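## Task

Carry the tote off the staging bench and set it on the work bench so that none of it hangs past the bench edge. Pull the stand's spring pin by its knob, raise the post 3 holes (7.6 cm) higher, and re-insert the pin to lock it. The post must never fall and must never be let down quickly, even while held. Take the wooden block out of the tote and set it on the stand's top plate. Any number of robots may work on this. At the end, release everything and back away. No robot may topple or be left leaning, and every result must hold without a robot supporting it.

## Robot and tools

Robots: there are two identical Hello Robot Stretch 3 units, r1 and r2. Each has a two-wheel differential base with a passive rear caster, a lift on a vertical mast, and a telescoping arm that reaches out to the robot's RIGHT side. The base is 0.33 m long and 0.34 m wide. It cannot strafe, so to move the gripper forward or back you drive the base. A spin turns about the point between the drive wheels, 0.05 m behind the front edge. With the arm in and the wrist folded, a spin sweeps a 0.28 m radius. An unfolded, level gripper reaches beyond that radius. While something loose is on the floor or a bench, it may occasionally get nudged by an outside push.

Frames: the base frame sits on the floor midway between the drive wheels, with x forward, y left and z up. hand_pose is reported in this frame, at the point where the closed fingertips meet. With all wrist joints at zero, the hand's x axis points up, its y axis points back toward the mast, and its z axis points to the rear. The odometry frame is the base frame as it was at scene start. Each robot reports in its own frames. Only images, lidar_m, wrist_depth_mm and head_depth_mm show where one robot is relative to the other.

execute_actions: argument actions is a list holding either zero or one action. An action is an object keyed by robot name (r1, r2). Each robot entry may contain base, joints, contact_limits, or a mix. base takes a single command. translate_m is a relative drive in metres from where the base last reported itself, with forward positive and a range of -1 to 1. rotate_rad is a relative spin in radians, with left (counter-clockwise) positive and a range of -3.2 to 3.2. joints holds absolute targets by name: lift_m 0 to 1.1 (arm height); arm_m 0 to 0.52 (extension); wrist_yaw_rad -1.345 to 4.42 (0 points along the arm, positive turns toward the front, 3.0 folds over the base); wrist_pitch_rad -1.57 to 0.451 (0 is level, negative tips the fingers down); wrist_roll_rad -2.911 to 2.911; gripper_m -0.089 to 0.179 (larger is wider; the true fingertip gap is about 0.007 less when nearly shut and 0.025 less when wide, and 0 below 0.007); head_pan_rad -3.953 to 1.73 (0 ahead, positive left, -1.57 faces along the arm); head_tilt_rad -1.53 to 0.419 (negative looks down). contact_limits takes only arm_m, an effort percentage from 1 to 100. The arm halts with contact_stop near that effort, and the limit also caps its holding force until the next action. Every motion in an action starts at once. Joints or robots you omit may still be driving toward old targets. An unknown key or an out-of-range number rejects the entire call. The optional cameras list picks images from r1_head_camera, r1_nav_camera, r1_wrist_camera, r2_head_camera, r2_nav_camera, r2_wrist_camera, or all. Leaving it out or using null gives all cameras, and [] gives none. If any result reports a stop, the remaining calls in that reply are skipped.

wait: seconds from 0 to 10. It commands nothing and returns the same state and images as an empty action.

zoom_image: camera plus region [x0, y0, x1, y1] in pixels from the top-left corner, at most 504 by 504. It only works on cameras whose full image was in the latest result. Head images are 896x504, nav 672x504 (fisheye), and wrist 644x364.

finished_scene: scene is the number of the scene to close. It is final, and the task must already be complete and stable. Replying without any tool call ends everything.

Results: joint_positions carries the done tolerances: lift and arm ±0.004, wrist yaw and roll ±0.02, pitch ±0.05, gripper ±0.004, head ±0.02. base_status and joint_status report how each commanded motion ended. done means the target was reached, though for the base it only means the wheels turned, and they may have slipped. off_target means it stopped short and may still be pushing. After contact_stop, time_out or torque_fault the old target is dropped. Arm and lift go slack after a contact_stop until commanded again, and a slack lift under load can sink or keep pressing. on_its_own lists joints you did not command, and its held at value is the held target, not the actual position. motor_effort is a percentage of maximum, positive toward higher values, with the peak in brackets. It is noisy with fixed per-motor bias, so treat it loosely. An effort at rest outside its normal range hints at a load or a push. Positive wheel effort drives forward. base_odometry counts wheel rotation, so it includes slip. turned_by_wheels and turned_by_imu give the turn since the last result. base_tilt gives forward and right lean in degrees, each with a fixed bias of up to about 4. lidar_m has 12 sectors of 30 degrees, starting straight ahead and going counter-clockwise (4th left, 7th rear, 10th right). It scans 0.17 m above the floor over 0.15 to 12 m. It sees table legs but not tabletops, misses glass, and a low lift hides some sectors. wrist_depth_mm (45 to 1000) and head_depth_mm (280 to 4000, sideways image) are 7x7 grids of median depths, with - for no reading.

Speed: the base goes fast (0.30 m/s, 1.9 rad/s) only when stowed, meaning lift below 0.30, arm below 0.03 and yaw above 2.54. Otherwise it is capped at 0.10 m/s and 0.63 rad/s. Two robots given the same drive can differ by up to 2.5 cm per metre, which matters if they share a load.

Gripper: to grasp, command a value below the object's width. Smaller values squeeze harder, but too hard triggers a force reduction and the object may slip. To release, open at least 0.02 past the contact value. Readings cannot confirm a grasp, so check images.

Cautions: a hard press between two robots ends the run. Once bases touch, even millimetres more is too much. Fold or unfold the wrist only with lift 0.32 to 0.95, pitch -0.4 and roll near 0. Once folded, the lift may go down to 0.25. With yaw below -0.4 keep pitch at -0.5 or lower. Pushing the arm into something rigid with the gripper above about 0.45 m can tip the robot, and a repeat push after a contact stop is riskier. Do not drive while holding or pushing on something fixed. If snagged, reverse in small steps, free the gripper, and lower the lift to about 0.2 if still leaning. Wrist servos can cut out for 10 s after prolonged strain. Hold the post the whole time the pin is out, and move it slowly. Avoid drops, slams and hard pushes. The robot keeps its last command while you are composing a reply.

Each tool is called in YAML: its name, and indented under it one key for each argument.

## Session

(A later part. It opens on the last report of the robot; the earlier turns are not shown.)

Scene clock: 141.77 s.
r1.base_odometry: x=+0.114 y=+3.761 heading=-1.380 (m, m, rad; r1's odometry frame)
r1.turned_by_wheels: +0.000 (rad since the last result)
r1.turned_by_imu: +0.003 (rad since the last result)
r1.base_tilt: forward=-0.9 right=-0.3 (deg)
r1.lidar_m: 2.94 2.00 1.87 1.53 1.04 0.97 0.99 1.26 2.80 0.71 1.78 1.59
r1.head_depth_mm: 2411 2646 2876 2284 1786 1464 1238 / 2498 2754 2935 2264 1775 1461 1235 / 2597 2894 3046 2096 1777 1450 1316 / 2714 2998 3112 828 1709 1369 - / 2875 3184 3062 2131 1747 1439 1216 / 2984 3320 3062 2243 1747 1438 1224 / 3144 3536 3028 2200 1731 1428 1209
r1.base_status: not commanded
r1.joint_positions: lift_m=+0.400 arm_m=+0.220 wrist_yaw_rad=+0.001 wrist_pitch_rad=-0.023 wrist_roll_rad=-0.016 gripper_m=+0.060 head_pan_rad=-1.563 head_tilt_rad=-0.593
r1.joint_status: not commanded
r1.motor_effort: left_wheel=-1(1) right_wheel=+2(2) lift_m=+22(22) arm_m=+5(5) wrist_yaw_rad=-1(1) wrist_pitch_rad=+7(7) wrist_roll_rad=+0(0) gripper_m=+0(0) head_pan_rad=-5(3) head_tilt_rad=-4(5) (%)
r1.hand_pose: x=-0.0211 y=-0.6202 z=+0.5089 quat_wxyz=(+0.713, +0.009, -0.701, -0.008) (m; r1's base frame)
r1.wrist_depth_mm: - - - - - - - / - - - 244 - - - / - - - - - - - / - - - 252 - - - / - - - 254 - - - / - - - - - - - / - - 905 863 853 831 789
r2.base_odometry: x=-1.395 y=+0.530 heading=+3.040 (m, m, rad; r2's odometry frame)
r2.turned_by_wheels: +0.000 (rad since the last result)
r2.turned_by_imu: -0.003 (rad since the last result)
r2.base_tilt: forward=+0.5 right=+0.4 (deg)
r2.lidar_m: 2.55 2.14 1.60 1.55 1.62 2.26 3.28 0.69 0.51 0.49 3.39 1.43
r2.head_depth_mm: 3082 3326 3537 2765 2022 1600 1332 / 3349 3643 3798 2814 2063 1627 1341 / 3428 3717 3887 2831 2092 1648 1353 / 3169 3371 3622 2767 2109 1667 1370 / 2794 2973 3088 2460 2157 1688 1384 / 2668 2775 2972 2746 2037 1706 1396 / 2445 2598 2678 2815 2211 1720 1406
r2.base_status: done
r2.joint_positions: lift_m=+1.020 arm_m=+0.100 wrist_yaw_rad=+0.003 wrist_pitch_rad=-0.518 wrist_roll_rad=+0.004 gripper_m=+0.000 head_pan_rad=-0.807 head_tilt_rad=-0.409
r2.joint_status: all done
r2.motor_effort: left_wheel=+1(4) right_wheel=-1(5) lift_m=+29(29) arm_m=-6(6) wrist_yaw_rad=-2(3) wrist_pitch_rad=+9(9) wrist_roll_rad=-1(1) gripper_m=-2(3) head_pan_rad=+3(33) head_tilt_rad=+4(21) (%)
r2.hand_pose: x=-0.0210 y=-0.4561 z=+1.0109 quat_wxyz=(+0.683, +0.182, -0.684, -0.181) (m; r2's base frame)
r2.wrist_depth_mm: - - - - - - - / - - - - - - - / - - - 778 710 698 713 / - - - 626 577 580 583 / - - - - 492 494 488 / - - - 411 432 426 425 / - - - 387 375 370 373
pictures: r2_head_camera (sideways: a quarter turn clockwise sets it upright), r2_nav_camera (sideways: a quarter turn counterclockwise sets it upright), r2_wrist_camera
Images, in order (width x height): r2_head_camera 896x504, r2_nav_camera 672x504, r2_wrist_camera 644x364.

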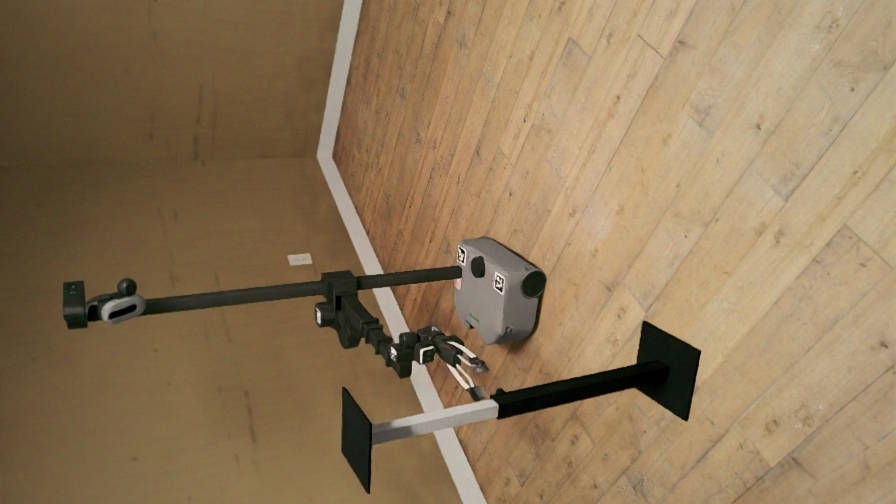

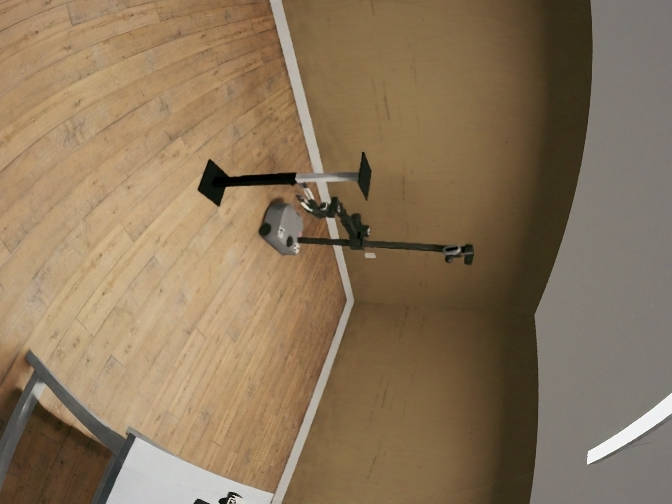

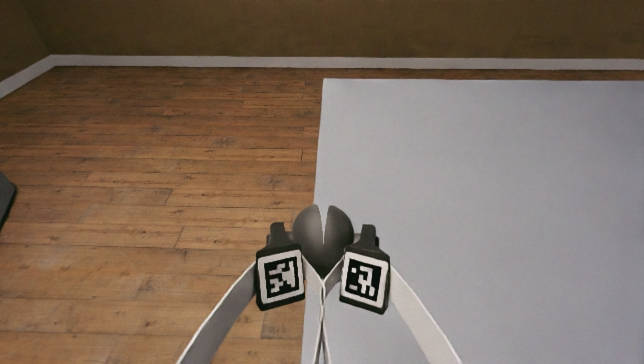

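execute_actions:
  actions:
    - {"r2":{"base":{"translate_m":-1.0},"joints":{"arm_m":0.42,"lift_m":0.97,"gripper_m":0.09,"head_pan_rad":-1.57,"head_tilt_rad":-0.6}}}
  cameras: ["r2_head_camera","r2_wrist_camera"]

Scene clock: 152.83 s.
r1.base_odometry: x=+0.114 y=+3.761 heading=-1.380 (m, m, rad; r1's odometry frame)
r1.turned_by_wheels: +0.000 (rad since the last result)
r1.turned_by_imu: +0.003 (rad since the last result)
r1.base_tilt: forward=-0.9 right=-0.4 (deg)
r1.lidar_m: 2.95 2.00 1.86 1.53 1.04 0.97 0.99 1.26 2.81 0.71 1.77 1.59
r1.head_depth_mm: 2416 2658 2843 2271 1777 1463 1237 / 2506 2752 2956 2285 1777 1459 1236 / 2621 2897 3057 2082 1766 1457 1317 / 2742 3025 3091 826 1702 1358 - / 2836 3196 3087 2147 1744 1432 1225 / 2989 3313 3035 2218 1748 1437 1216 / 3166 3529 3025 2218 1729 1426 1212
r1.base_status: not commanded
r1.joint_positions: lift_m=+0.400 arm_m=+0.220 wrist_yaw_rad=+0.001 wrist_pitch_rad=-0.023 wrist_roll_rad=-0.016 gripper_m=+0.060 head_pan_rad=-1.563 head_tilt_rad=-0.593
r1.joint_status: not commanded
r1.motor_effort: left_wheel=-1(1) right_wheel=+2(2) lift_m=+22(22) arm_m=+4(4) wrist_yaw_rad=+0(1) wrist_pitch_rad=+7(7) wrist_roll_rad=+0(0) gripper_m=+0(0) head_pan_rad=-4(3) head_tilt_rad=-4(4) (%)
r1.hand_pose: x=-0.0211 y=-0.6202 z=+0.5089 quat_wxyz=(+0.713, +0.009, -0.701, -0.008) (m; r1's base frame)
r1.wrist_depth_mm: - - - - - - - / - - - 243 - - - / - - - - - - - / - - - 251 - - - / - - - 254 - - - / - - - - - - - / - - 944 855 858 825 808
r2.base_odometry: x=-0.400 y=+0.429 heading=+3.040 (m, m, rad; r2's odometry frame)
r2.turned_by_wheels: +0.000 (rad since the last result)
r2.turned_by_imu: +0.002 (rad since the last result)
r2.base_tilt: forward=+0.6 right=+0.6 (deg)
r2.lidar_m: 3.55 2.17 1.63 1.58 1.65 2.32 2.27 0.64 0.48 0.47 0.49 0.69
r2.head_depth_mm: 2767 - 987 784 681 1365 1131 / 2725 - 1010 848 689 1381 1140 / 2758 - 996 849 697 1393 1223 / 2824 3130 1047 793 706 1377 1232 / 2776 3147 1184 888 714 1385 1241 / 2817 3122 1211 906 724 1395 1257 / 2777 3131 1233 919 732 1403 1264
r2.base_status: done
r2.joint_positions: lift_m=+0.970 arm_m=+0.420 wrist_yaw_rad=+0.002 wrist_pitch_rad=-0.517 wrist_roll_rad=+0.004 gripper_m=+0.090 head_pan_rad=-1.563 head_tilt_rad=-0.593
r2.joint_status: all done
r2.motor_effort: left_wheel=+2(2) right_wheel=-1(5) lift_m=+24(22) arm_m=+6(6) wrist_yaw_rad=-2(2) wrist_pitch_rad=+8(9) wrist_roll_rad=-1(1) gripper_m=+0(81) head_pan_rad=-2(29) head_tilt_rad=-4(22) (%)
r2.hand_pose: x=-0.0211 y=-0.7754 z=+0.9612 quat_wxyz=(+0.683, +0.181, -0.684, -0.181) (m; r2's base frame)
r2.wrist_depth_mm: - - - - - - - / - - - - - - - / 621 621 615 619 - - - / 506 504 499 404 400 391 501 / 431 430 394 404 423 353 424 / 371 376 273 343 292 309 358 / 325 322 291 316 259 305 250
pictures: r2_head_camera (sideways: a quarter turn clockwise sets it upright), r2_wrist_camera
Images, in order (width x height): r2_head_camera 896x504, r2_wrist_camera 644x364.

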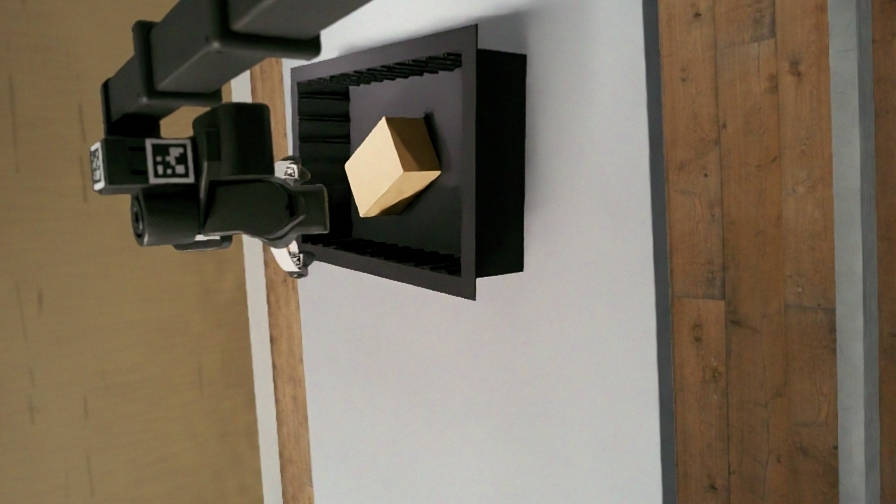

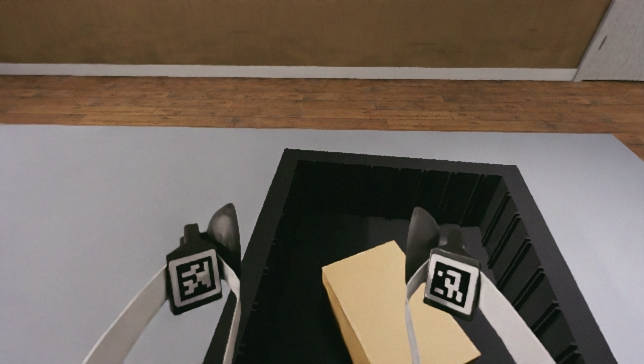

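execute_actions:
  actions:
    - {"r2":{"base":{"translate_m":-0.06},"joints":{"arm_m":0.48,"lift_m":1.02,"gripper_m":0.12,"wrist_pitch_rad":-1.1}}}
  cameras: ["r2_wrist_camera"]

Scene clock: 155.07 s.
r1.base_odometry: x=+0.114 y=+3.761 heading=-1.380 (m, m, rad; r1's odometry frame)
r1.turned_by_wheels: +0.000 (rad since the last result)
r1.turned_by_imu: +0.001 (rad since the last result)
r1.base_tilt: forward=-1.0 right=-0.4 (deg)
r1.lidar_m: 2.93 2.00 1.87 1.54 1.04 0.97 0.99 1.27 2.80 0.71 1.77 1.59
r1.head_depth_mm: 2420 2636 2864 2297 1790 1457 1239 / 2516 2753 2949 2262 1763 1460 1234 / 2612 2878 3035 2084 1760 1452 1315 / 2733 3030 3120 827 1707 1372 - / 2851 3188 3075 2144 1743 1442 1222 / 2982 3319 3065 2211 1741 1433 1216 / 3156 3540 3031 2217 1729 1423 1213
r1.base_status: not commanded
r1.joint_positions: lift_m=+0.400 arm_m=+0.220 wrist_yaw_rad=+0.001 wrist_pitch_rad=-0.023 wrist_roll_rad=-0.016 gripper_m=+0.060 head_pan_rad=-1.563 head_tilt_rad=-0.593
r1.joint_status: not commanded
r1.motor_effort: left_wheel=-1(1) right_wheel=+2(2) lift_m=+22(22) arm_m=+5(5) wrist_yaw_rad=-1(1) wrist_pitch_rad=+7(7) wrist_roll_rad=+0(0) gripper_m=+0(0) head_pan_rad=-3(3) head_tilt_rad=-4(4) (%)
r1.hand_pose: x=-0.0211 y=-0.6202 z=+0.5089 quat_wxyz=(+0.713, +0.009, -0.701, -0.008) (m; r1's base frame)
r1.wrist_depth_mm: - - - - - - - / - - - 243 - - - / - - - - - - - / - - - 251 - - - / - - - 254 - - - / - - - - - - 995 / - - 920 853 861 829 800
r2.base_odometry: x=-0.340 y=+0.423 heading=+3.040 (m, m, rad; r2's odometry frame)
r2.turned_by_wheels: +0.000 (rad since the last result)
r2.turned_by_imu: +0.000 (rad since the last result)
r2.base_tilt: forward=+0.5 right=+0.6 (deg)
r2.lidar_m: 3.61 2.18 1.63 1.58 1.65 2.32 2.21 2.43 0.48 0.47 0.49 0.69
r2.head_depth_mm: 2670 3226 1099 843 681 1365 1129 / 2739 3147 1026 797 691 1372 1209 / - 3135 1012 853 697 1384 1221 / 2752 3155 1028 869 707 1367 1228 / 2803 3147 1182 808 716 1381 1243 / 2794 3095 1211 908 726 1399 1248 / 2800 3123 1239 922 732 1414 1263
r2.base_status: done
r2.joint_positions: lift_m=+1.020 arm_m=+0.480 wrist_yaw_rad=+0.002 wrist_pitch_rad=-1.103 wrist_roll_rad=+0.004 gripper_m=+0.120 head_pan_rad=-1.563 head_tilt_rad=-0.593
r2.joint_status: all done
r2.motor_effort: left_wheel=+1(3) right_wheel=+0(6) lift_m=+29(30) arm_m=+6(6) wrist_yaw_rad=-2(2) wrist_pitch_rad=+1(7) wrist_roll_rad=-1(1) gripper_m=+0(83) head_pan_rad=-2(4) head_tilt_rad=-4(4) (%)
r2.hand_pose: x=-0.0214 y=-0.7187 z=+0.9190 quat_wxyz=(+0.602, +0.370, -0.603, -0.371) (m; r2's base frame)
r2.wrist_depth_mm: 387 394 340 379 355 314 387 / 374 369 347 367 366 298 367 / 355 351 344 284 348 280 349 / 338 267 334 272 326 270 334 / 321 241 321 315 322 313 323 / 310 288 309 305 305 308 311 / 301 248 295 294 293 226 297
pictures: r2_wrist_camera
Images, in order (width x height): r2_wrist_camera 644x364.

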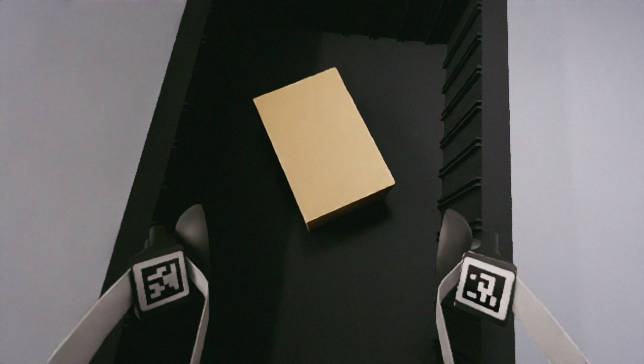

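execute_actions:
  actions:
    - {"r2":{"joints":{"arm_m":0.52,"lift_m":0.915,"wrist_pitch_rad":-0.9}}}
  cameras: ["r2_wrist_camera"]

Scene clock: 157.17 s.
r1.base_odometry: x=+0.114 y=+3.761 heading=-1.380 (m, m, rad; r1's odometry frame)
r1.turned_by_wheels: +0.000 (rad since the last result)
r1.turned_by_imu: +0.001 (rad since the last result)
r1.base_tilt: forward=-0.8 right=-0.4 (deg)
r1.lidar_m: 2.95 2.00 1.87 1.53 1.04 0.97 0.99 1.26 2.80 0.70 1.77 1.59
r1.head_depth_mm: 2405 2629 2854 2293 1788 1466 1238 / 2508 2766 2946 2289 1777 1459 1241 / 2622 2872 3073 2080 1768 1455 1313 / 2729 3016 3103 827 1696 1368 - / 2861 3187 3082 2153 1763 1444 1220 / 2990 3333 3031 2219 1737 1439 1215 / 3163 3525 3035 2203 1733 1430 1216
r1.base_status: not commanded
r1.joint_positions: lift_m=+0.400 arm_m=+0.220 wrist_yaw_rad=+0.001 wrist_pitch_rad=-0.023 wrist_roll_rad=-0.016 gripper_m=+0.060 head_pan_rad=-1.563 head_tilt_rad=-0.593
r1.joint_status: not commanded
r1.motor_effort: left_wheel=-1(1) right_wheel=+2(1) lift_m=+22(22) arm_m=+4(4) wrist_yaw_rad=-1(2) wrist_pitch_rad=+7(7) wrist_roll_rad=+0(0) gripper_m=+0(0) head_pan_rad=-3(3) head_tilt_rad=-4(5) (%)
r1.hand_pose: x=-0.0211 y=-0.6202 z=+0.5089 quat_wxyz=(+0.713, +0.009, -0.701, -0.008) (m; r1's base frame)
r1.wrist_depth_mm: - - - - - - - / - - - 244 - - - / - - - - - - - / - - - 252 - - - / - - - 255 - - - / - - - - - - - / - - 926 859 853 830 815
r2.base_odometry: x=-0.340 y=+0.423 heading=+3.040 (m, m, rad; r2's odometry frame)
r2.turned_by_wheels: +0.000 (rad since the last result)
r2.turned_by_imu: +0.000 (rad since the last result)
r2.base_tilt: forward=+0.5 right=+0.6 (deg)
r2.lidar_m: 3.61 2.17 1.63 1.58 1.66 2.32 2.21 2.43 0.48 0.47 0.49 0.69
r2.head_depth_mm: 2794 3069 - 817 677 1359 1129 / 2780 2987 981 795 691 1374 1214 / 2780 - 997 853 697 1380 1223 / 2759 3098 1040 868 706 1368 1224 / 2789 3143 1182 814 714 1384 1244 / 2806 3090 1209 901 724 1399 1245 / 2790 3133 1233 919 731 1410 1265
r2.base_status: not commanded
r2.joint_positions: lift_m=+0.915 arm_m=+0.520 wrist_yaw_rad=+0.002 wrist_pitch_rad=-0.912 wrist_roll_rad=+0.004 gripper_m=+0.120 head_pan_rad=-1.563 head_tilt_rad=-0.593
r2.joint_status: all done
r2.motor_effort: left_wheel=+1(1) right_wheel=+0(0) lift_m=+24(25) arm_m=+6(6) wrist_yaw_rad=-2(2) wrist_pitch_rad=+6(5) wrist_roll_rad=-1(2) gripper_m=+0(0) head_pan_rad=-1(3) head_tilt_rad=-4(4) (%)
r2.hand_pose: x=-0.0213 y=-0.8024 z=+0.8365 quat_wxyz=(+0.634, +0.311, -0.635, -0.312) (m; r2's base frame)
r2.wrist_depth_mm: 344 333 251 252 238 226 332 / 316 200 292 294 284 251 299 / 286 186 277 280 280 237 180 / 164 195 197 190 257 230 165 / 153 187 181 176 181 206 150 / 151 180 221 164 164 181 142 / 146 207 209 155 206 202 133
pictures: r2_wrist_camera
Images, in order (width x height): r2_wrist_camera 644x364.

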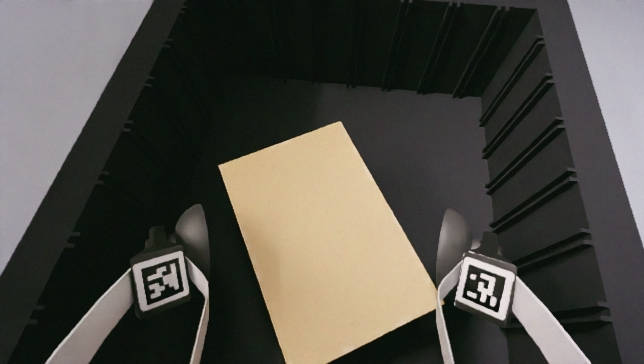

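execute_actions:
  actions:
    - {"r2":{"joints":{"lift_m":0.88,"arm_m":0.51}}}
  cameras: []

execute_actions:
  actions:
    - {"r2":{"joints":{"gripper_m":-0.02}}}
  cameras: []

execute_actions:
  actions:
    - {"r2":{"joints":{"lift_m":1.05}}}
  cameras: ["r2_wrist_camera"]

Scene clock: 158.43 s.
r1.base_odometry: x=+0.114 y=+3.761 heading=-1.380 (m, m, rad; r1's odometry frame)
r1.turned_by_wheels: +0.000 (rad since the last result)
r1.turned_by_imu: +0.000 (rad since the last result)
r1.base_tilt: forward=-1.0 right=-0.5 (deg)
r1.lidar_m: 2.94 2.00 1.87 1.53 1.04 0.97 0.99 1.27 2.79 0.70 1.78 1.59
r1.head_depth_mm: 2405 2621 2877 2286 1795 1464 1240 / 2499 2750 2942 2278 1767 1451 1233 / 2613 2880 3033 2100 1767 1449 1314 / 2743 3018 3099 827 1703 1364 - / 2855 3187 3094 2150 1747 1435 1222 / 3017 3377 3050 2229 1739 1445 1220 / 3169 3503 3022 2197 1726 1428 1213
r1.base_status: not commanded
r1.joint_positions: lift_m=+0.400 arm_m=+0.220 wrist_yaw_rad=+0.001 wrist_pitch_rad=-0.023 wrist_roll_rad=-0.016 gripper_m=+0.060 head_pan_rad=-1.563 head_tilt_rad=-0.593
r1.joint_status: not commanded
r1.motor_effort: left_wheel=-1(0) right_wheel=+2(1) lift_m=+22(22) arm_m=+4(4) wrist_yaw_rad=-2(1) wrist_pitch_rad=+7(7) wrist_roll_rad=+0(0) gripper_m=+0(0) head_pan_rad=-3(4) head_tilt_rad=-3(4) (%)
r1.hand_pose: x=-0.0211 y=-0.6202 z=+0.5089 quat_wxyz=(+0.713, +0.009, -0.701, -0.008) (m; r1's base frame)
r1.wrist_depth_mm: - - - - - - - / - - - 244 - - - / - - - - - - - / - - - 251 - - - / - - - 254 - - - / - - - - - - 993 / - - 935 851 868 826 803
r2.base_odometry: x=-0.340 y=+0.423 heading=+3.040 (m, m, rad; r2's odometry frame)
r2.turned_by_wheels: +0.000 (rad since the last result)
r2.turned_by_imu: +0.000 (rad since the last result)
r2.base_tilt: forward=+0.5 right=+0.6 (deg)
r2.lidar_m: 3.62 2.17 1.63 1.58 1.66 2.32 2.20 2.43 0.48 0.47 0.49 0.69
r2.head_depth_mm: 2814 3120 1202 - 665 1358 1129 / 2781 3061 904 793 689 1373 1207 / 2774 3027 - 853 699 1384 1219 / 2802 3111 1032 855 706 1371 1236 / 2772 3112 1179 812 715 1376 1239 / 2796 3140 1207 906 724 1393 1257 / 2815 3113 1238 918 732 1410 1257
r2.base_status: not commanded
r2.joint_positions: lift_m=+0.880 arm_m=+0.510 wrist_yaw_rad=+0.001 wrist_pitch_rad=-0.902 wrist_roll_rad=+0.001 gripper_m=+0.120 head_pan_rad=-1.563 head_tilt_rad=-0.593
r2.joint_status: all done
r2.motor_effort: left_wheel=+0(0) right_wheel=+1(1) lift_m=+22(23) arm_m=-5(6) wrist_yaw_rad=-1(2) wrist_pitch_rad=+1(6) wrist_roll_rad=+0(1) gripper_m=-1(1) head_pan_rad=-2(2) head_tilt_rad=-4(4) (%)
r2.hand_pose: x=-0.0215 y=-0.7954 z=+0.8030 quat_wxyz=(+0.636, +0.308, -0.636, -0.308) (m; r2's base frame)
r2.wrist_depth_mm: 298 180 257 259 247 232 168 / 151 186 260 264 265 245 152 / 140 190 170 167 242 233 149 / 146 196 158 153 216 214 146 / 146 188 144 141 142 200 142 / 150 182 185 132 133 - 138 / 149 179 177 127 178 177 130
pictures: none
No camera images: the call's "cameras" was empty. Leave "cameras" out to get every camera's image.

Scene clock: 160.33 s.
r1.base_odometry: x=+0.114 y=+3.761 heading=-1.380 (m, m, rad; r1's odometry frame)
r1.turned_by_wheels: +0.000 (rad since the last result)
r1.turned_by_imu: +0.000 (rad since the last result)
r1.base_tilt: forward=-0.9 right=-0.3 (deg)
r1.lidar_m: 2.94 2.00 1.87 1.53 1.04 0.97 0.99 1.27 2.79 0.70 1.78 1.59
r1.head_depth_mm: 2420 2645 2846 2297 1795 1463 1239 / 2510 2764 2965 2269 1781 1455 1237 / 2619 2870 3056 2090 1769 1449 1314 / 2725 3005 3101 826 1709 1362 - / 2858 3196 3112 2138 1750 1433 1224 / 2983 3354 3043 2213 1740 1434 1218 / 3130 3539 3014 2189 1725 1431 1209
r1.base_status: not commanded
r1.joint_positions: lift_m=+0.400 arm_m=+0.220 wrist_yaw_rad=+0.001 wrist_pitch_rad=-0.023 wrist_roll_rad=-0.016 gripper_m=+0.060 head_pan_rad=-1.563 head_tilt_rad=-0.593
r1.joint_status: not commanded
r1.motor_effort: left_wheel=-1(1) right_wheel=+2(1) lift_m=+22(22) arm_m=+5(4) wrist_yaw_rad=-1(2) wrist_pitch_rad=+7(7) wrist_roll_rad=+0(0) gripper_m=-1(0) head_pan_rad=-4(2) head_tilt_rad=-4(4) (%)
r1.hand_pose: x=-0.0211 y=-0.6202 z=+0.5089 quat_wxyz=(+0.713, +0.009, -0.701, -0.008) (m; r1's base frame)
r1.wrist_depth_mm: - - - - - - - / - - - 243 - - - / - - - - - - - / - - - 251 - - - / - - - 254 - - - / - - - - - - 989 / - - 917 857 862 827 800
r2.base_odometry: x=-0.340 y=+0.423 heading=+3.040 (m, m, rad; r2's odometry frame)
r2.turned_by_wheels: +0.000 (rad since the last result)
r2.turned_by_imu: +0.000 (rad since the last result)
r2.base_tilt: forward=+0.5 right=+0.5 (deg)
r2.lidar_m: 3.61 2.18 1.63 1.58 1.66 2.32 2.21 2.43 0.48 0.47 0.49 0.69
r2.head_depth_mm: 2765 3100 1197 - 664 1359 1130 / 2771 3055 903 795 688 1373 1204 / 2794 3007 1028 854 698 1390 1219 / 2765 3111 1028 855 704 1363 1229 / 2797 3097 1178 810 715 1391 1239 / 2796 3150 1207 906 723 1401 1251 / 2779 3127 1237 918 732 1413 1264
r2.base_status: not commanded
r2.joint_positions: lift_m=+0.880 arm_m=+0.510 wrist_yaw_rad=-0.001 wrist_pitch_rad=-0.895 wrist_roll_rad=-0.008 gripper_m=-0.018 head_pan_rad=-1.563 head_tilt_rad=-0.593
r2.joint_status: all done
r2.motor_effort: left_wheel=-1(1) right_wheel=+3(4) lift_m=+22(22) arm_m=-5(6) wrist_yaw_rad=+2(2) wrist_pitch_rad=-2(2) wrist_roll_rad=+3(3) gripper_m=-39(99) head_pan_rad=-2(2) head_tilt_rad=-4(4) (%)
r2.hand_pose: x=-0.0218 y=-0.7968 z=+0.8040 quat_wxyz=(+0.640, +0.307, -0.635, -0.305) (m; r2's base frame)
r2.wrist_depth_mm: 302 179 256 253 244 228 175 / 152 186 261 267 268 244 158 / 142 189 171 166 244 236 147 / 146 196 156 152 219 214 146 / 148 199 140 141 144 202 141 / 151 184 130 131 132 185 138 / 155 179 173 143 177 177 135
pictures: none
No camera images: the call's "cameras" was empty. Leave "cameras" out to get every camera's image.

Scene clock: 162.70 s.
r1.base_odometry: x=+0.114 y=+3.761 heading=-1.380 (m, m, rad; r1's odometry frame)
r1.turned_by_wheels: +0.000 (rad since the last result)
r1.turned_by_imu: +0.001 (rad since the last result)
r1.base_tilt: forward=-1.0 right=-0.4 (deg)
r1.lidar_m: 2.93 2.00 1.87 1.53 1.04 0.97 0.99 1.27 2.80 0.71 1.78 1.59
r1.head_depth_mm: 2408 2656 2876 2278 1784 1462 1240 / 2530 2762 2920 2276 1780 1457 1241 / 2609 2873 3032 2069 1772 1451 1315 / 2710 3036 3111 828 1708 1367 - / 2858 3170 3076 2148 1751 1437 1227 / 3002 3379 3032 2223 1732 1431 1223 / 3145 3554 3025 2189 1729 1428 1215
r1.base_status: not commanded
r1.joint_positions: lift_m=+0.400 arm_m=+0.220 wrist_yaw_rad=+0.001 wrist_pitch_rad=-0.023 wrist_roll_rad=-0.016 gripper_m=+0.060 head_pan_rad=-1.563 head_tilt_rad=-0.593
r1.joint_status: not commanded
r1.motor_effort: left_wheel=-1(1) right_wheel=+2(2) lift_m=+22(22) arm_m=+4(4) wrist_yaw_rad=-1(1) wrist_pitch_rad=+7(7) wrist_roll_rad=+0(0) gripper_m=+0(0) head_pan_rad=-3(2) head_tilt_rad=-4(4) (%)
r1.hand_pose: x=-0.0211 y=-0.6202 z=+0.5089 quat_wxyz=(+0.713, +0.009, -0.701, -0.008) (m; r1's base frame)
r1.wrist_depth_mm: - - - - - - - / - - - 243 - - - / - - - - - - - / - - - 253 - - - / - - - 255 - - - / - - - - - - 985 / - - 940 845 858 818 797
r2.base_odometry: x=-0.340 y=+0.423 heading=+3.040 (m, m, rad; r2's odometry frame)
r2.turned_by_wheels: +0.000 (rad since the last result)
r2.turned_by_imu: +0.000 (rad since the last result)
r2.base_tilt: forward=+0.5 right=+0.6 (deg)
r2.lidar_m: 3.62 2.17 1.63 1.58 1.65 2.32 2.21 2.43 0.48 0.47 0.49 0.69
r2.head_depth_mm: - 3120 1093 840 679 1360 1126 / 2844 3102 1022 797 691 1369 1204 / - 3130 999 860 698 1377 1219 / 2800 3045 1014 872 705 1370 1232 / 2810 3145 1181 810 715 1386 1238 / 2791 3119 1210 904 721 1402 1254 / 2786 3166 1237 919 731 1413 1259
r2.base_status: not commanded
r2.joint_positions: lift_m=+1.050 arm_m=+0.510 wrist_yaw_rad=-0.001 wrist_pitch_rad=-0.922 wrist_roll_rad=-0.006 gripper_m=-0.007 head_pan_rad=-1.563 head_tilt_rad=-0.593
r2.joint_status: all done
r2.on_its_own: gripper_m is held at -0.009, not at your -0.020, by its stall guard, which is still easing
r2.motor_effort: left_wheel=+0(1) right_wheel=+0(3) lift_m=+31(33) arm_m=-5(5) wrist_yaw_rad=+2(2) wrist_pitch_rad=+11(12) wrist_roll_rad=+3(3) gripper_m=-34(38) head_pan_rad=+0(2) head_tilt_rad=-5(4) (%)
r2.hand_pose: x=-0.0218 y=-0.7909 z=+0.9697 quat_wxyz=(+0.635, +0.315, -0.631, -0.314) (m; r2's base frame)
r2.wrist_depth_mm: 537 543 - - - - - / 483 489 486 473 491 489 489 / 444 444 169 169 363 441 443 / 410 412 157 154 380 408 409 / 379 380 140 141 145 375 379 / 353 358 131 131 132 356 352 / 330 258 305 139 320 256 334
pictures: r2_wrist_camera
Images, in order (width x height): r2_wrist_camera 644x364.

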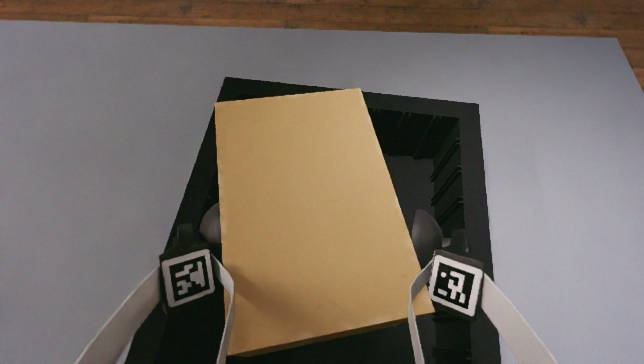

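execute_actions:
  actions:
    - {"r2":{"base":{"translate_m":1.0},"joints":{"arm_m":0.3}}}
  cameras: []

execute_actions:
  actions:
    - {"r2":{"base":{"translate_m":1.0}}}
  cameras: []

execute_actions:
  actions:
    - {"r2":{"base":{"translate_m":0.2}}}
  cameras: ["r2_wrist_camera","r2_head_camera"]

Scene clock: 174.07 s.
r1.base_odometry: x=+0.114 y=+3.761 heading=-1.380 (m, m, rad; r1's odometry frame)
r1.turned_by_wheels: +0.000 (rad since the last result)
r1.turned_by_imu: +0.003 (rad since the last result)
r1.base_tilt: forward=-0.9 right=-0.3 (deg)
r1.lidar_m: 2.94 2.00 1.87 1.53 1.04 0.97 0.99 1.26 2.79 0.70 1.78 1.59
r1.head_depth_mm: 2413 2625 2845 2284 1789 1470 1240 / 2508 2744 2973 2280 1779 1457 1234 / 2612 2896 3050 2089 1771 1455 1309 / 2721 3011 3115 826 1706 1359 - / 2859 3181 3085 2139 1749 1439 1223 / 2990 3353 3047 2217 1735 1434 1215 / 3135 3540 3037 2197 1733 1424 1219
r1.base_status: not commanded
r1.joint_positions: lift_m=+0.400 arm_m=+0.220 wrist_yaw_rad=+0.001 wrist_pitch_rad=-0.023 wrist_roll_rad=-0.016 gripper_m=+0.060 head_pan_rad=-1.563 head_tilt_rad=-0.593
r1.joint_status: not commanded
r1.motor_effort: left_wheel=-1(1) right_wheel=+2(2) lift_m=+22(22) arm_m=+4(4) wrist_yaw_rad=-2(1) wrist_pitch_rad=+7(7) wrist_roll_rad=+0(0) gripper_m=-1(0) head_pan_rad=-3(3) head_tilt_rad=-4(4) (%)
r1.hand_pose: x=-0.0211 y=-0.6202 z=+0.5089 quat_wxyz=(+0.713, +0.009, -0.701, -0.008) (m; r1's base frame)
r1.wrist_depth_mm: - - - - - - - / - - - 244 - - - / - - - - - - - / - - - 251 - - - / - - - 255 - - - / - - - - - - - / - - 939 856 845 821 784
r2.base_odometry: x=-1.335 y=+0.524 heading=+3.040 (m, m, rad; r2's odometry frame)
r2.turned_by_wheels: +0.000 (rad since the last result)
r2.turned_by_imu: -0.005 (rad since the last result)
r2.base_tilt: forward=+0.5 right=+0.6 (deg)
r2.lidar_m: 2.61 2.14 1.60 1.55 1.62 2.27 3.22 0.69 0.51 0.49 3.38 1.49
r2.head_depth_mm: - 3189 1096 842 683 1392 1130 / - 3272 1115 851 689 1405 1138 / - - 605 797 698 1394 1080 / 2818 3169 2665 846 723 1397 1226 / 2849 3187 2884 2169 1745 1453 1242 / 2810 3154 2982 2209 1762 1468 1251 / 2816 3181 3050 2241 1782 1485 1259
r2.base_status: done
r2.joint_positions: lift_m=+1.050 arm_m=+0.300 wrist_yaw_rad=-0.001 wrist_pitch_rad=-0.923 wrist_roll_rad=-0.006 gripper_m=+0.033 head_pan_rad=-1.563 head_tilt_rad=-0.593
r2.joint_status: all done
r2.on_its_own: gripper_m is held at +0.032, not at your -0.020, by its stall guard, which is not easing now
r2.motor_effort: left_wheel=+1(4) right_wheel=-1(4) lift_m=+31(31) arm_m=-5(5) wrist_yaw_rad=+2(2) wrist_pitch_rad=+11(11) wrist_roll_rad=+3(3) gripper_m=-21(32) head_pan_rad=-2(1) head_tilt_rad=-4(4) (%)
r2.hand_pose: x=-0.0218 y=-0.5806 z=+0.9696 quat_wxyz=(+0.635, +0.316, -0.631, -0.315) (m; r2's base frame)
r2.wrist_depth_mm: - - - 535 544 534 535 / - - - 488 484 485 480 / - - - 184 444 445 442 / - - 167 162 405 414 413 / - - 142 145 150 383 378 / - - 131 130 133 362 353 / - - 582 131 322 334 334
pictures: none
No camera images: the call's "cameras" was empty. Leave "cameras" out to get every camera's image.

Scene clock: 185.30 s.
r1.base_odometry: x=+0.114 y=+3.761 heading=-1.380 (m, m, rad; r1's odometry frame)
r1.turned_by_wheels: +0.000 (rad since the last result)
r1.turned_by_imu: +0.003 (rad since the last result)
r1.base_tilt: forward=-0.9 right=-0.3 (deg)
r1.lidar_m: 2.94 2.00 1.87 1.54 1.04 0.97 0.99 1.26 2.79 0.71 1.77 1.59
r1.head_depth_mm: 2416 2653 2850 2293 1788 1460 1242 / 2508 2733 2983 2291 1775 1461 1235 / 2621 2895 3034 2090 1768 1451 1313 / 2690 2995 2795 827 1709 1359 - / 2829 3190 3102 1966 1750 1443 1220 / 922 967 2757 2211 1731 1429 1220 / 3160 3497 2888 2194 1744 1430 1215
r1.base_status: not commanded
r1.joint_positions: lift_m=+0.400 arm_m=+0.220 wrist_yaw_rad=+0.001 wrist_pitch_rad=-0.023 wrist_roll_rad=-0.016 gripper_m=+0.060 head_pan_rad=-1.563 head_tilt_rad=-0.593
r1.joint_status: not commanded
r1.motor_effort: left_wheel=-1(1) right_wheel=+2(2) lift_m=+22(22) arm_m=+5(4) wrist_yaw_rad=-1(1) wrist_pitch_rad=+7(7) wrist_roll_rad=+0(0) gripper_m=+0(0) head_pan_rad=-4(3) head_tilt_rad=-4(5) (%)
r1.hand_pose: x=-0.0211 y=-0.6202 z=+0.5089 quat_wxyz=(+0.713, +0.009, -0.701, -0.008) (m; r1's base frame)
r1.wrist_depth_mm: - - - - - - - / - - - 243 - - - / - - - - - - - / - - - 251 - - - / - - - 255 - - - / - - - 611 - - 978 / - - 920 852 844 826 803
r2.base_odometry: x=-2.330 y=+0.626 heading=+3.040 (m, m, rad; r2's odometry frame)
r2.turned_by_wheels: +0.000 (rad since the last result)
r2.turned_by_imu: -0.005 (rad since the last result)
r2.base_tilt: forward=+0.5 right=+0.5 (deg)
r2.lidar_m: 1.60 1.67 1.57 1.52 1.59 2.22 1.88 1.09 1.51 3.26 0.77 1.65
r2.head_depth_mm: - 3206 2685 2059 1654 1387 1199 / - 3253 2714 2085 1685 1407 1214 / - - 607 1928 1705 1416 1216 / 2867 3170 2812 2013 1718 1439 1231 / 2838 3165 2880 2183 1748 1453 1239 / 2844 3166 2940 2194 1709 1415 1250 / 2834 3174 3002 849 1663 1475 1267
r2.base_status: done
r2.joint_positions: lift_m=+1.050 arm_m=+0.300 wrist_yaw_rad=-0.001 wrist_pitch_rad=-0.923 wrist_roll_rad=-0.006 gripper_m=+0.033 head_pan_rad=-1.563 head_tilt_rad=-0.593
r2.joint_status: not commanded
r2.on_its_own: gripper_m is held at +0.032, not at your -0.020, by its stall guard, which is not easing now
r2.motor_effort: left_wheel=+1(5) right_wheel=-1(4) lift_m=+31(31) arm_m=-5(6) wrist_yaw_rad=+2(2) wrist_pitch_rad=+11(11) wrist_roll_rad=+3(2) gripper_m=-21(21) head_pan_rad=-1(2) head_tilt_rad=-5(4) (%)
r2.hand_pose: x=-0.0218 y=-0.5806 z=+0.9696 quat_wxyz=(+0.635, +0.316, -0.631, -0.315) (m; r2's base frame)
r2.wrist_depth_mm: - - - - - - - / 518 - - - - - - / 320 - - 183 - - - / 459 - 166 161 - - - / - - 143 145 150 - - / - - 131 131 133 - - / - - 590 130 - - -
pictures: none
No camera images: the call's "cameras" was empty. Leave "cameras" out to get every camera's image.

Scene clock: 188.63 s.
r1.base_odometry: x=+0.114 y=+3.761 heading=-1.380 (m, m, rad; r1's odometry frame)
r1.turned_by_wheels: +0.000 (rad since the last result)
r1.turned_by_imu: +0.001 (rad since the last result)
r1.base_tilt: forward=-1.0 right=-0.3 (deg)
r1.lidar_m: 2.94 2.00 1.87 1.53 1.04 0.97 0.99 1.27 2.80 0.70 1.77 1.59
r1.head_depth_mm: 2424 2645 2868 2301 1783 1456 1244 / 2535 2758 2936 2261 1775 1458 1236 / 2585 2814 2938 1877 1715 1453 1315 / 865 2914 2808 826 1689 1364 - / 2854 3141 2668 2150 1752 1434 1220 / 2989 3344 3039 2223 1741 1431 1213 / 3154 3548 3005 2186 1724 1432 1216
r1.base_status: not commanded
r1.joint_positions: lift_m=+0.400 arm_m=+0.220 wrist_yaw_rad=+0.001 wrist_pitch_rad=-0.023 wrist_roll_rad=-0.016 gripper_m=+0.060 head_pan_rad=-1.563 head_tilt_rad=-0.593
r1.joint_status: not commanded
r1.motor_effort: left_wheel=-1(1) right_wheel=+1(1) lift_m=+22(22) arm_m=+4(4) wrist_yaw_rad=-1(1) wrist_pitch_rad=+7(7) wrist_roll_rad=+0(0) gripper_m=+0(0) head_pan_rad=-3(4) head_tilt_rad=-4(4) (%)
r1.hand_pose: x=-0.0211 y=-0.6202 z=+0.5089 quat_wxyz=(+0.713, +0.009, -0.701, -0.008) (m; r1's base frame)
r1.wrist_depth_mm: - - - - - - - / - - - 245 - - - / - - - - - - - / - - - 251 - - - / - - - 255 - - - / - - - 627 891 - 999 / - - 939 856 860 822 819
r2.base_odometry: x=-2.529 y=+0.646 heading=+3.040 (m, m, rad; r2's odometry frame)
r2.turned_by_wheels: +0.000 (rad since the last result)
r2.turned_by_imu: -0.001 (rad since the last result)
r2.base_tilt: forward=+0.6 right=+0.6 (deg)
r2.lidar_m: 1.40 1.47 1.57 1.52 1.58 2.21 1.91 1.27 1.68 0.70 1.42 1.45
r2.head_depth_mm: - 3263 2681 2038 1658 1396 1200 / - 3301 2732 2089 1683 1406 1202 / - - 606 1933 1715 1424 1219 / 2826 3184 2793 1974 1711 1361 1228 / 2837 3172 2877 853 1643 1441 1235 / 2884 3180 2975 1215 1675 1467 1256 / 2851 3101 1544 2158 1718 1479 1266
r2.base_status: done
r2.joint_positions: lift_m=+1.050 arm_m=+0.300 wrist_yaw_rad=-0.001 wrist_pitch_rad=-0.923 wrist_roll_rad=-0.006 gripper_m=+0.033 head_pan_rad=-1.563 head_tilt_rad=-0.593
r2.joint_status: not commanded
r2.on_its_own: gripper_m is held at +0.032, not at your -0.020, by its stall guard, which is not easing now
r2.motor_effort: left_wheel=+1(5) right_wheel=-2(4) lift_m=+31(30) arm_m=-5(5) wrist_yaw_rad=+2(2) wrist_pitch_rad=+11(11) wrist_roll_rad=+2(3) gripper_m=-21(21) head_pan_rad=-3(3) head_tilt_rad=-4(4) (%)
r2.hand_pose: x=-0.0218 y=-0.5806 z=+0.9696 quat_wxyz=(+0.635, +0.316, -0.631, -0.315) (m; r2's base frame)
r2.wrist_depth_mm: - - - - - - - / - 335 345 - - - - / - 311 304 183 - - - / - 287 166 162 - - - / - - 142 145 150 - - / - - 131 130 133 - - / - - 580 131 - - -
pictures: r2_head_camera (sideways: a quarter turn clockwise sets it upright), r2_wrist_camera
Images, in order (width x height): r2_head_camera 896x504, r2_wrist_camera 644x364.

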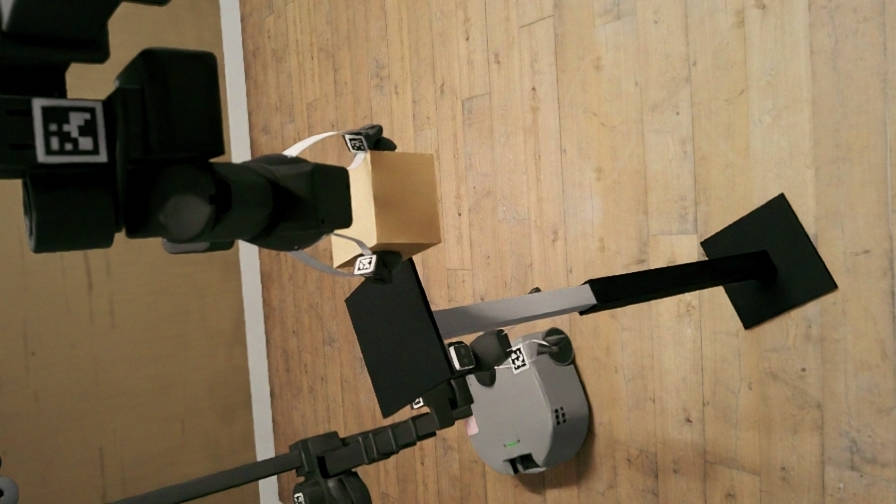

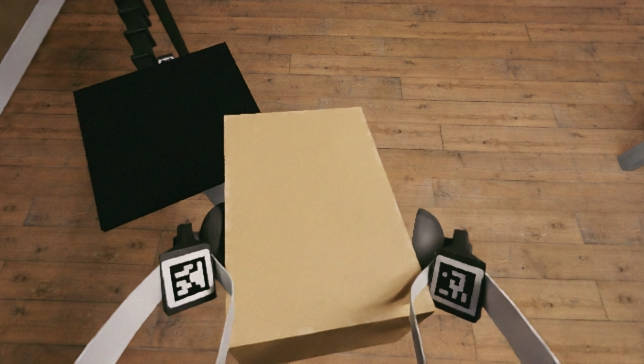

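execute_actions:
  actions:
    - {"r2":{"base":{"translate_m":0.13},"joints":{"arm_m":0.43,"lift_m":1.0}}}
  cameras: ["r2_wrist_camera","r2_head_camera"]

Scene clock: 191.20 s.
r1.base_odometry: x=+0.114 y=+3.761 heading=-1.380 (m, m, rad; r1's odometry frame)
r1.turned_by_wheels: +0.000 (rad since the last result)
r1.turned_by_imu: +0.001 (rad since the last result)
r1.base_tilt: forward=-0.9 right=-0.2 (deg)
r1.lidar_m: 2.93 1.99 1.87 1.54 1.04 0.97 0.99 1.27 2.80 0.70 1.78 1.59
r1.head_depth_mm: 2416 2621 2867 2290 1784 1460 1244 / 1252 2700 2876 2268 1770 1453 1235 / 1233 2724 2981 1773 1673 1452 1317 / 2617 2955 805 750 1698 1365 - / 2847 3150 3077 2148 1748 1447 1220 / 2982 3343 3053 2236 1739 1430 1216 / 3148 3524 3033 2220 1745 1423 1214
r1.base_status: not commanded
r1.joint_positions: lift_m=+0.400 arm_m=+0.220 wrist_yaw_rad=+0.001 wrist_pitch_rad=-0.023 wrist_roll_rad=-0.016 gripper_m=+0.060 head_pan_rad=-1.563 head_tilt_rad=-0.593
r1.joint_status: not commanded
r1.motor_effort: left_wheel=-1(1) right_wheel=+1(2) lift_m=+22(22) arm_m=+4(5) wrist_yaw_rad=-1(2) wrist_pitch_rad=+7(7) wrist_roll_rad=+0(0) gripper_m=-1(0) head_pan_rad=-2(3) head_tilt_rad=-4(4) (%)
r1.hand_pose: x=-0.0211 y=-0.6202 z=+0.5089 quat_wxyz=(+0.713, +0.009, -0.701, -0.008) (m; r1's base frame)
r1.wrist_depth_mm: - - - - - - - / - - - 244 - - - / - - - - - - - / - - - 252 - - - / - - - 255 - - - / - - - - 858 - - / - - 903 857 850 818 798
r2.base_odometry: x=-2.658 y=+0.659 heading=+3.040 (m, m, rad; r2's odometry frame)
r2.turned_by_wheels: +0.000 (rad since the last result)
r2.turned_by_imu: -0.001 (rad since the last result)
r2.base_tilt: forward=+0.5 right=+0.5 (deg)
r2.lidar_m: 1.27 1.33 1.56 1.51 1.58 2.21 1.92 1.39 3.39 0.69 1.76 1.31
r2.head_depth_mm: 2800 - 2677 2050 1662 1388 1195 / 2778 3268 2730 2066 1685 1404 1210 / 2781 - 795 1920 1643 1337 1222 / 2863 3171 2616 891 1672 1435 1233 / 2835 3178 2909 1710 1669 1455 1238 / 2832 3142 1567 2087 1672 1478 1251 / 2755 3223 2916 2240 1784 1484 1265
r2.base_status: done
r2.joint_positions: lift_m=+1.000 arm_m=+0.430 wrist_yaw_rad=-0.001 wrist_pitch_rad=-0.918 wrist_roll_rad=-0.005 gripper_m=+0.033 head_pan_rad=-1.563 head_tilt_rad=-0.593
r2.joint_status: all done
r2.on_its_own: gripper_m is held at +0.032, not at your -0.020, by its stall guard, which is not easing now
r2.motor_effort: left_wheel=+1(4) right_wheel=-1(4) lift_m=+24(25) arm_m=+6(7) wrist_yaw_rad=+2(2) wrist_pitch_rad=+9(13) wrist_roll_rad=+2(3) gripper_m=-20(21) head_pan_rad=-2(2) head_tilt_rad=-4(4) (%)
r2.hand_pose: x=-0.0218 y=-0.7111 z=+0.9206 quat_wxyz=(+0.635, +0.314, -0.632, -0.313) (m; r2's base frame)
r2.wrist_depth_mm: - 889 - - - - - / - - - - - - - / - - 178 174 - - - / - - 161 157 - - - / - - 141 143 148 - - / - - 130 131 133 - - / 988 982 183 132 192 - -
pictures: r2_head_camera (sideways: a quarter turn clockwise sets it upright), r2_wrist_camera
Images, in order (width x height): r2_head_camera 896x504, r2_wrist_camera 644x364.

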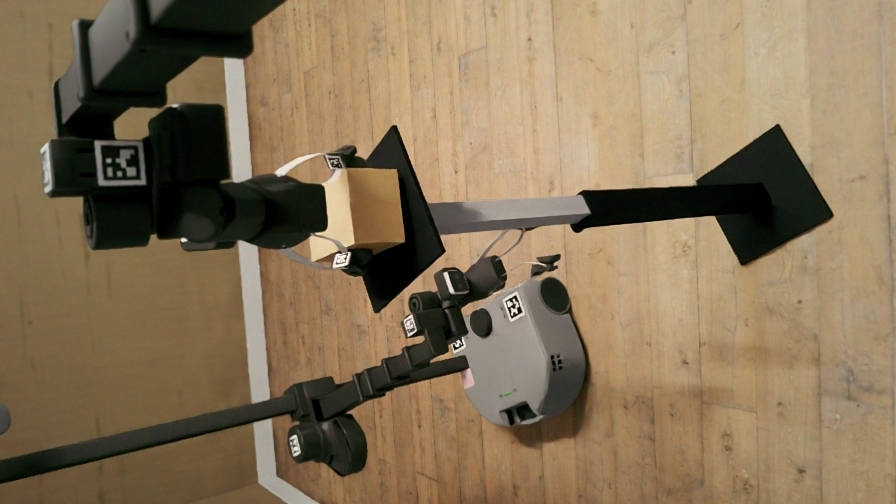

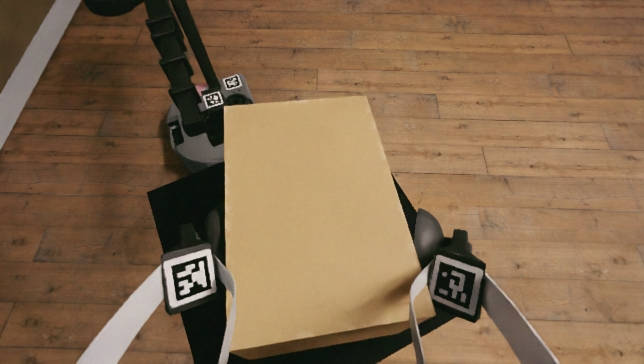

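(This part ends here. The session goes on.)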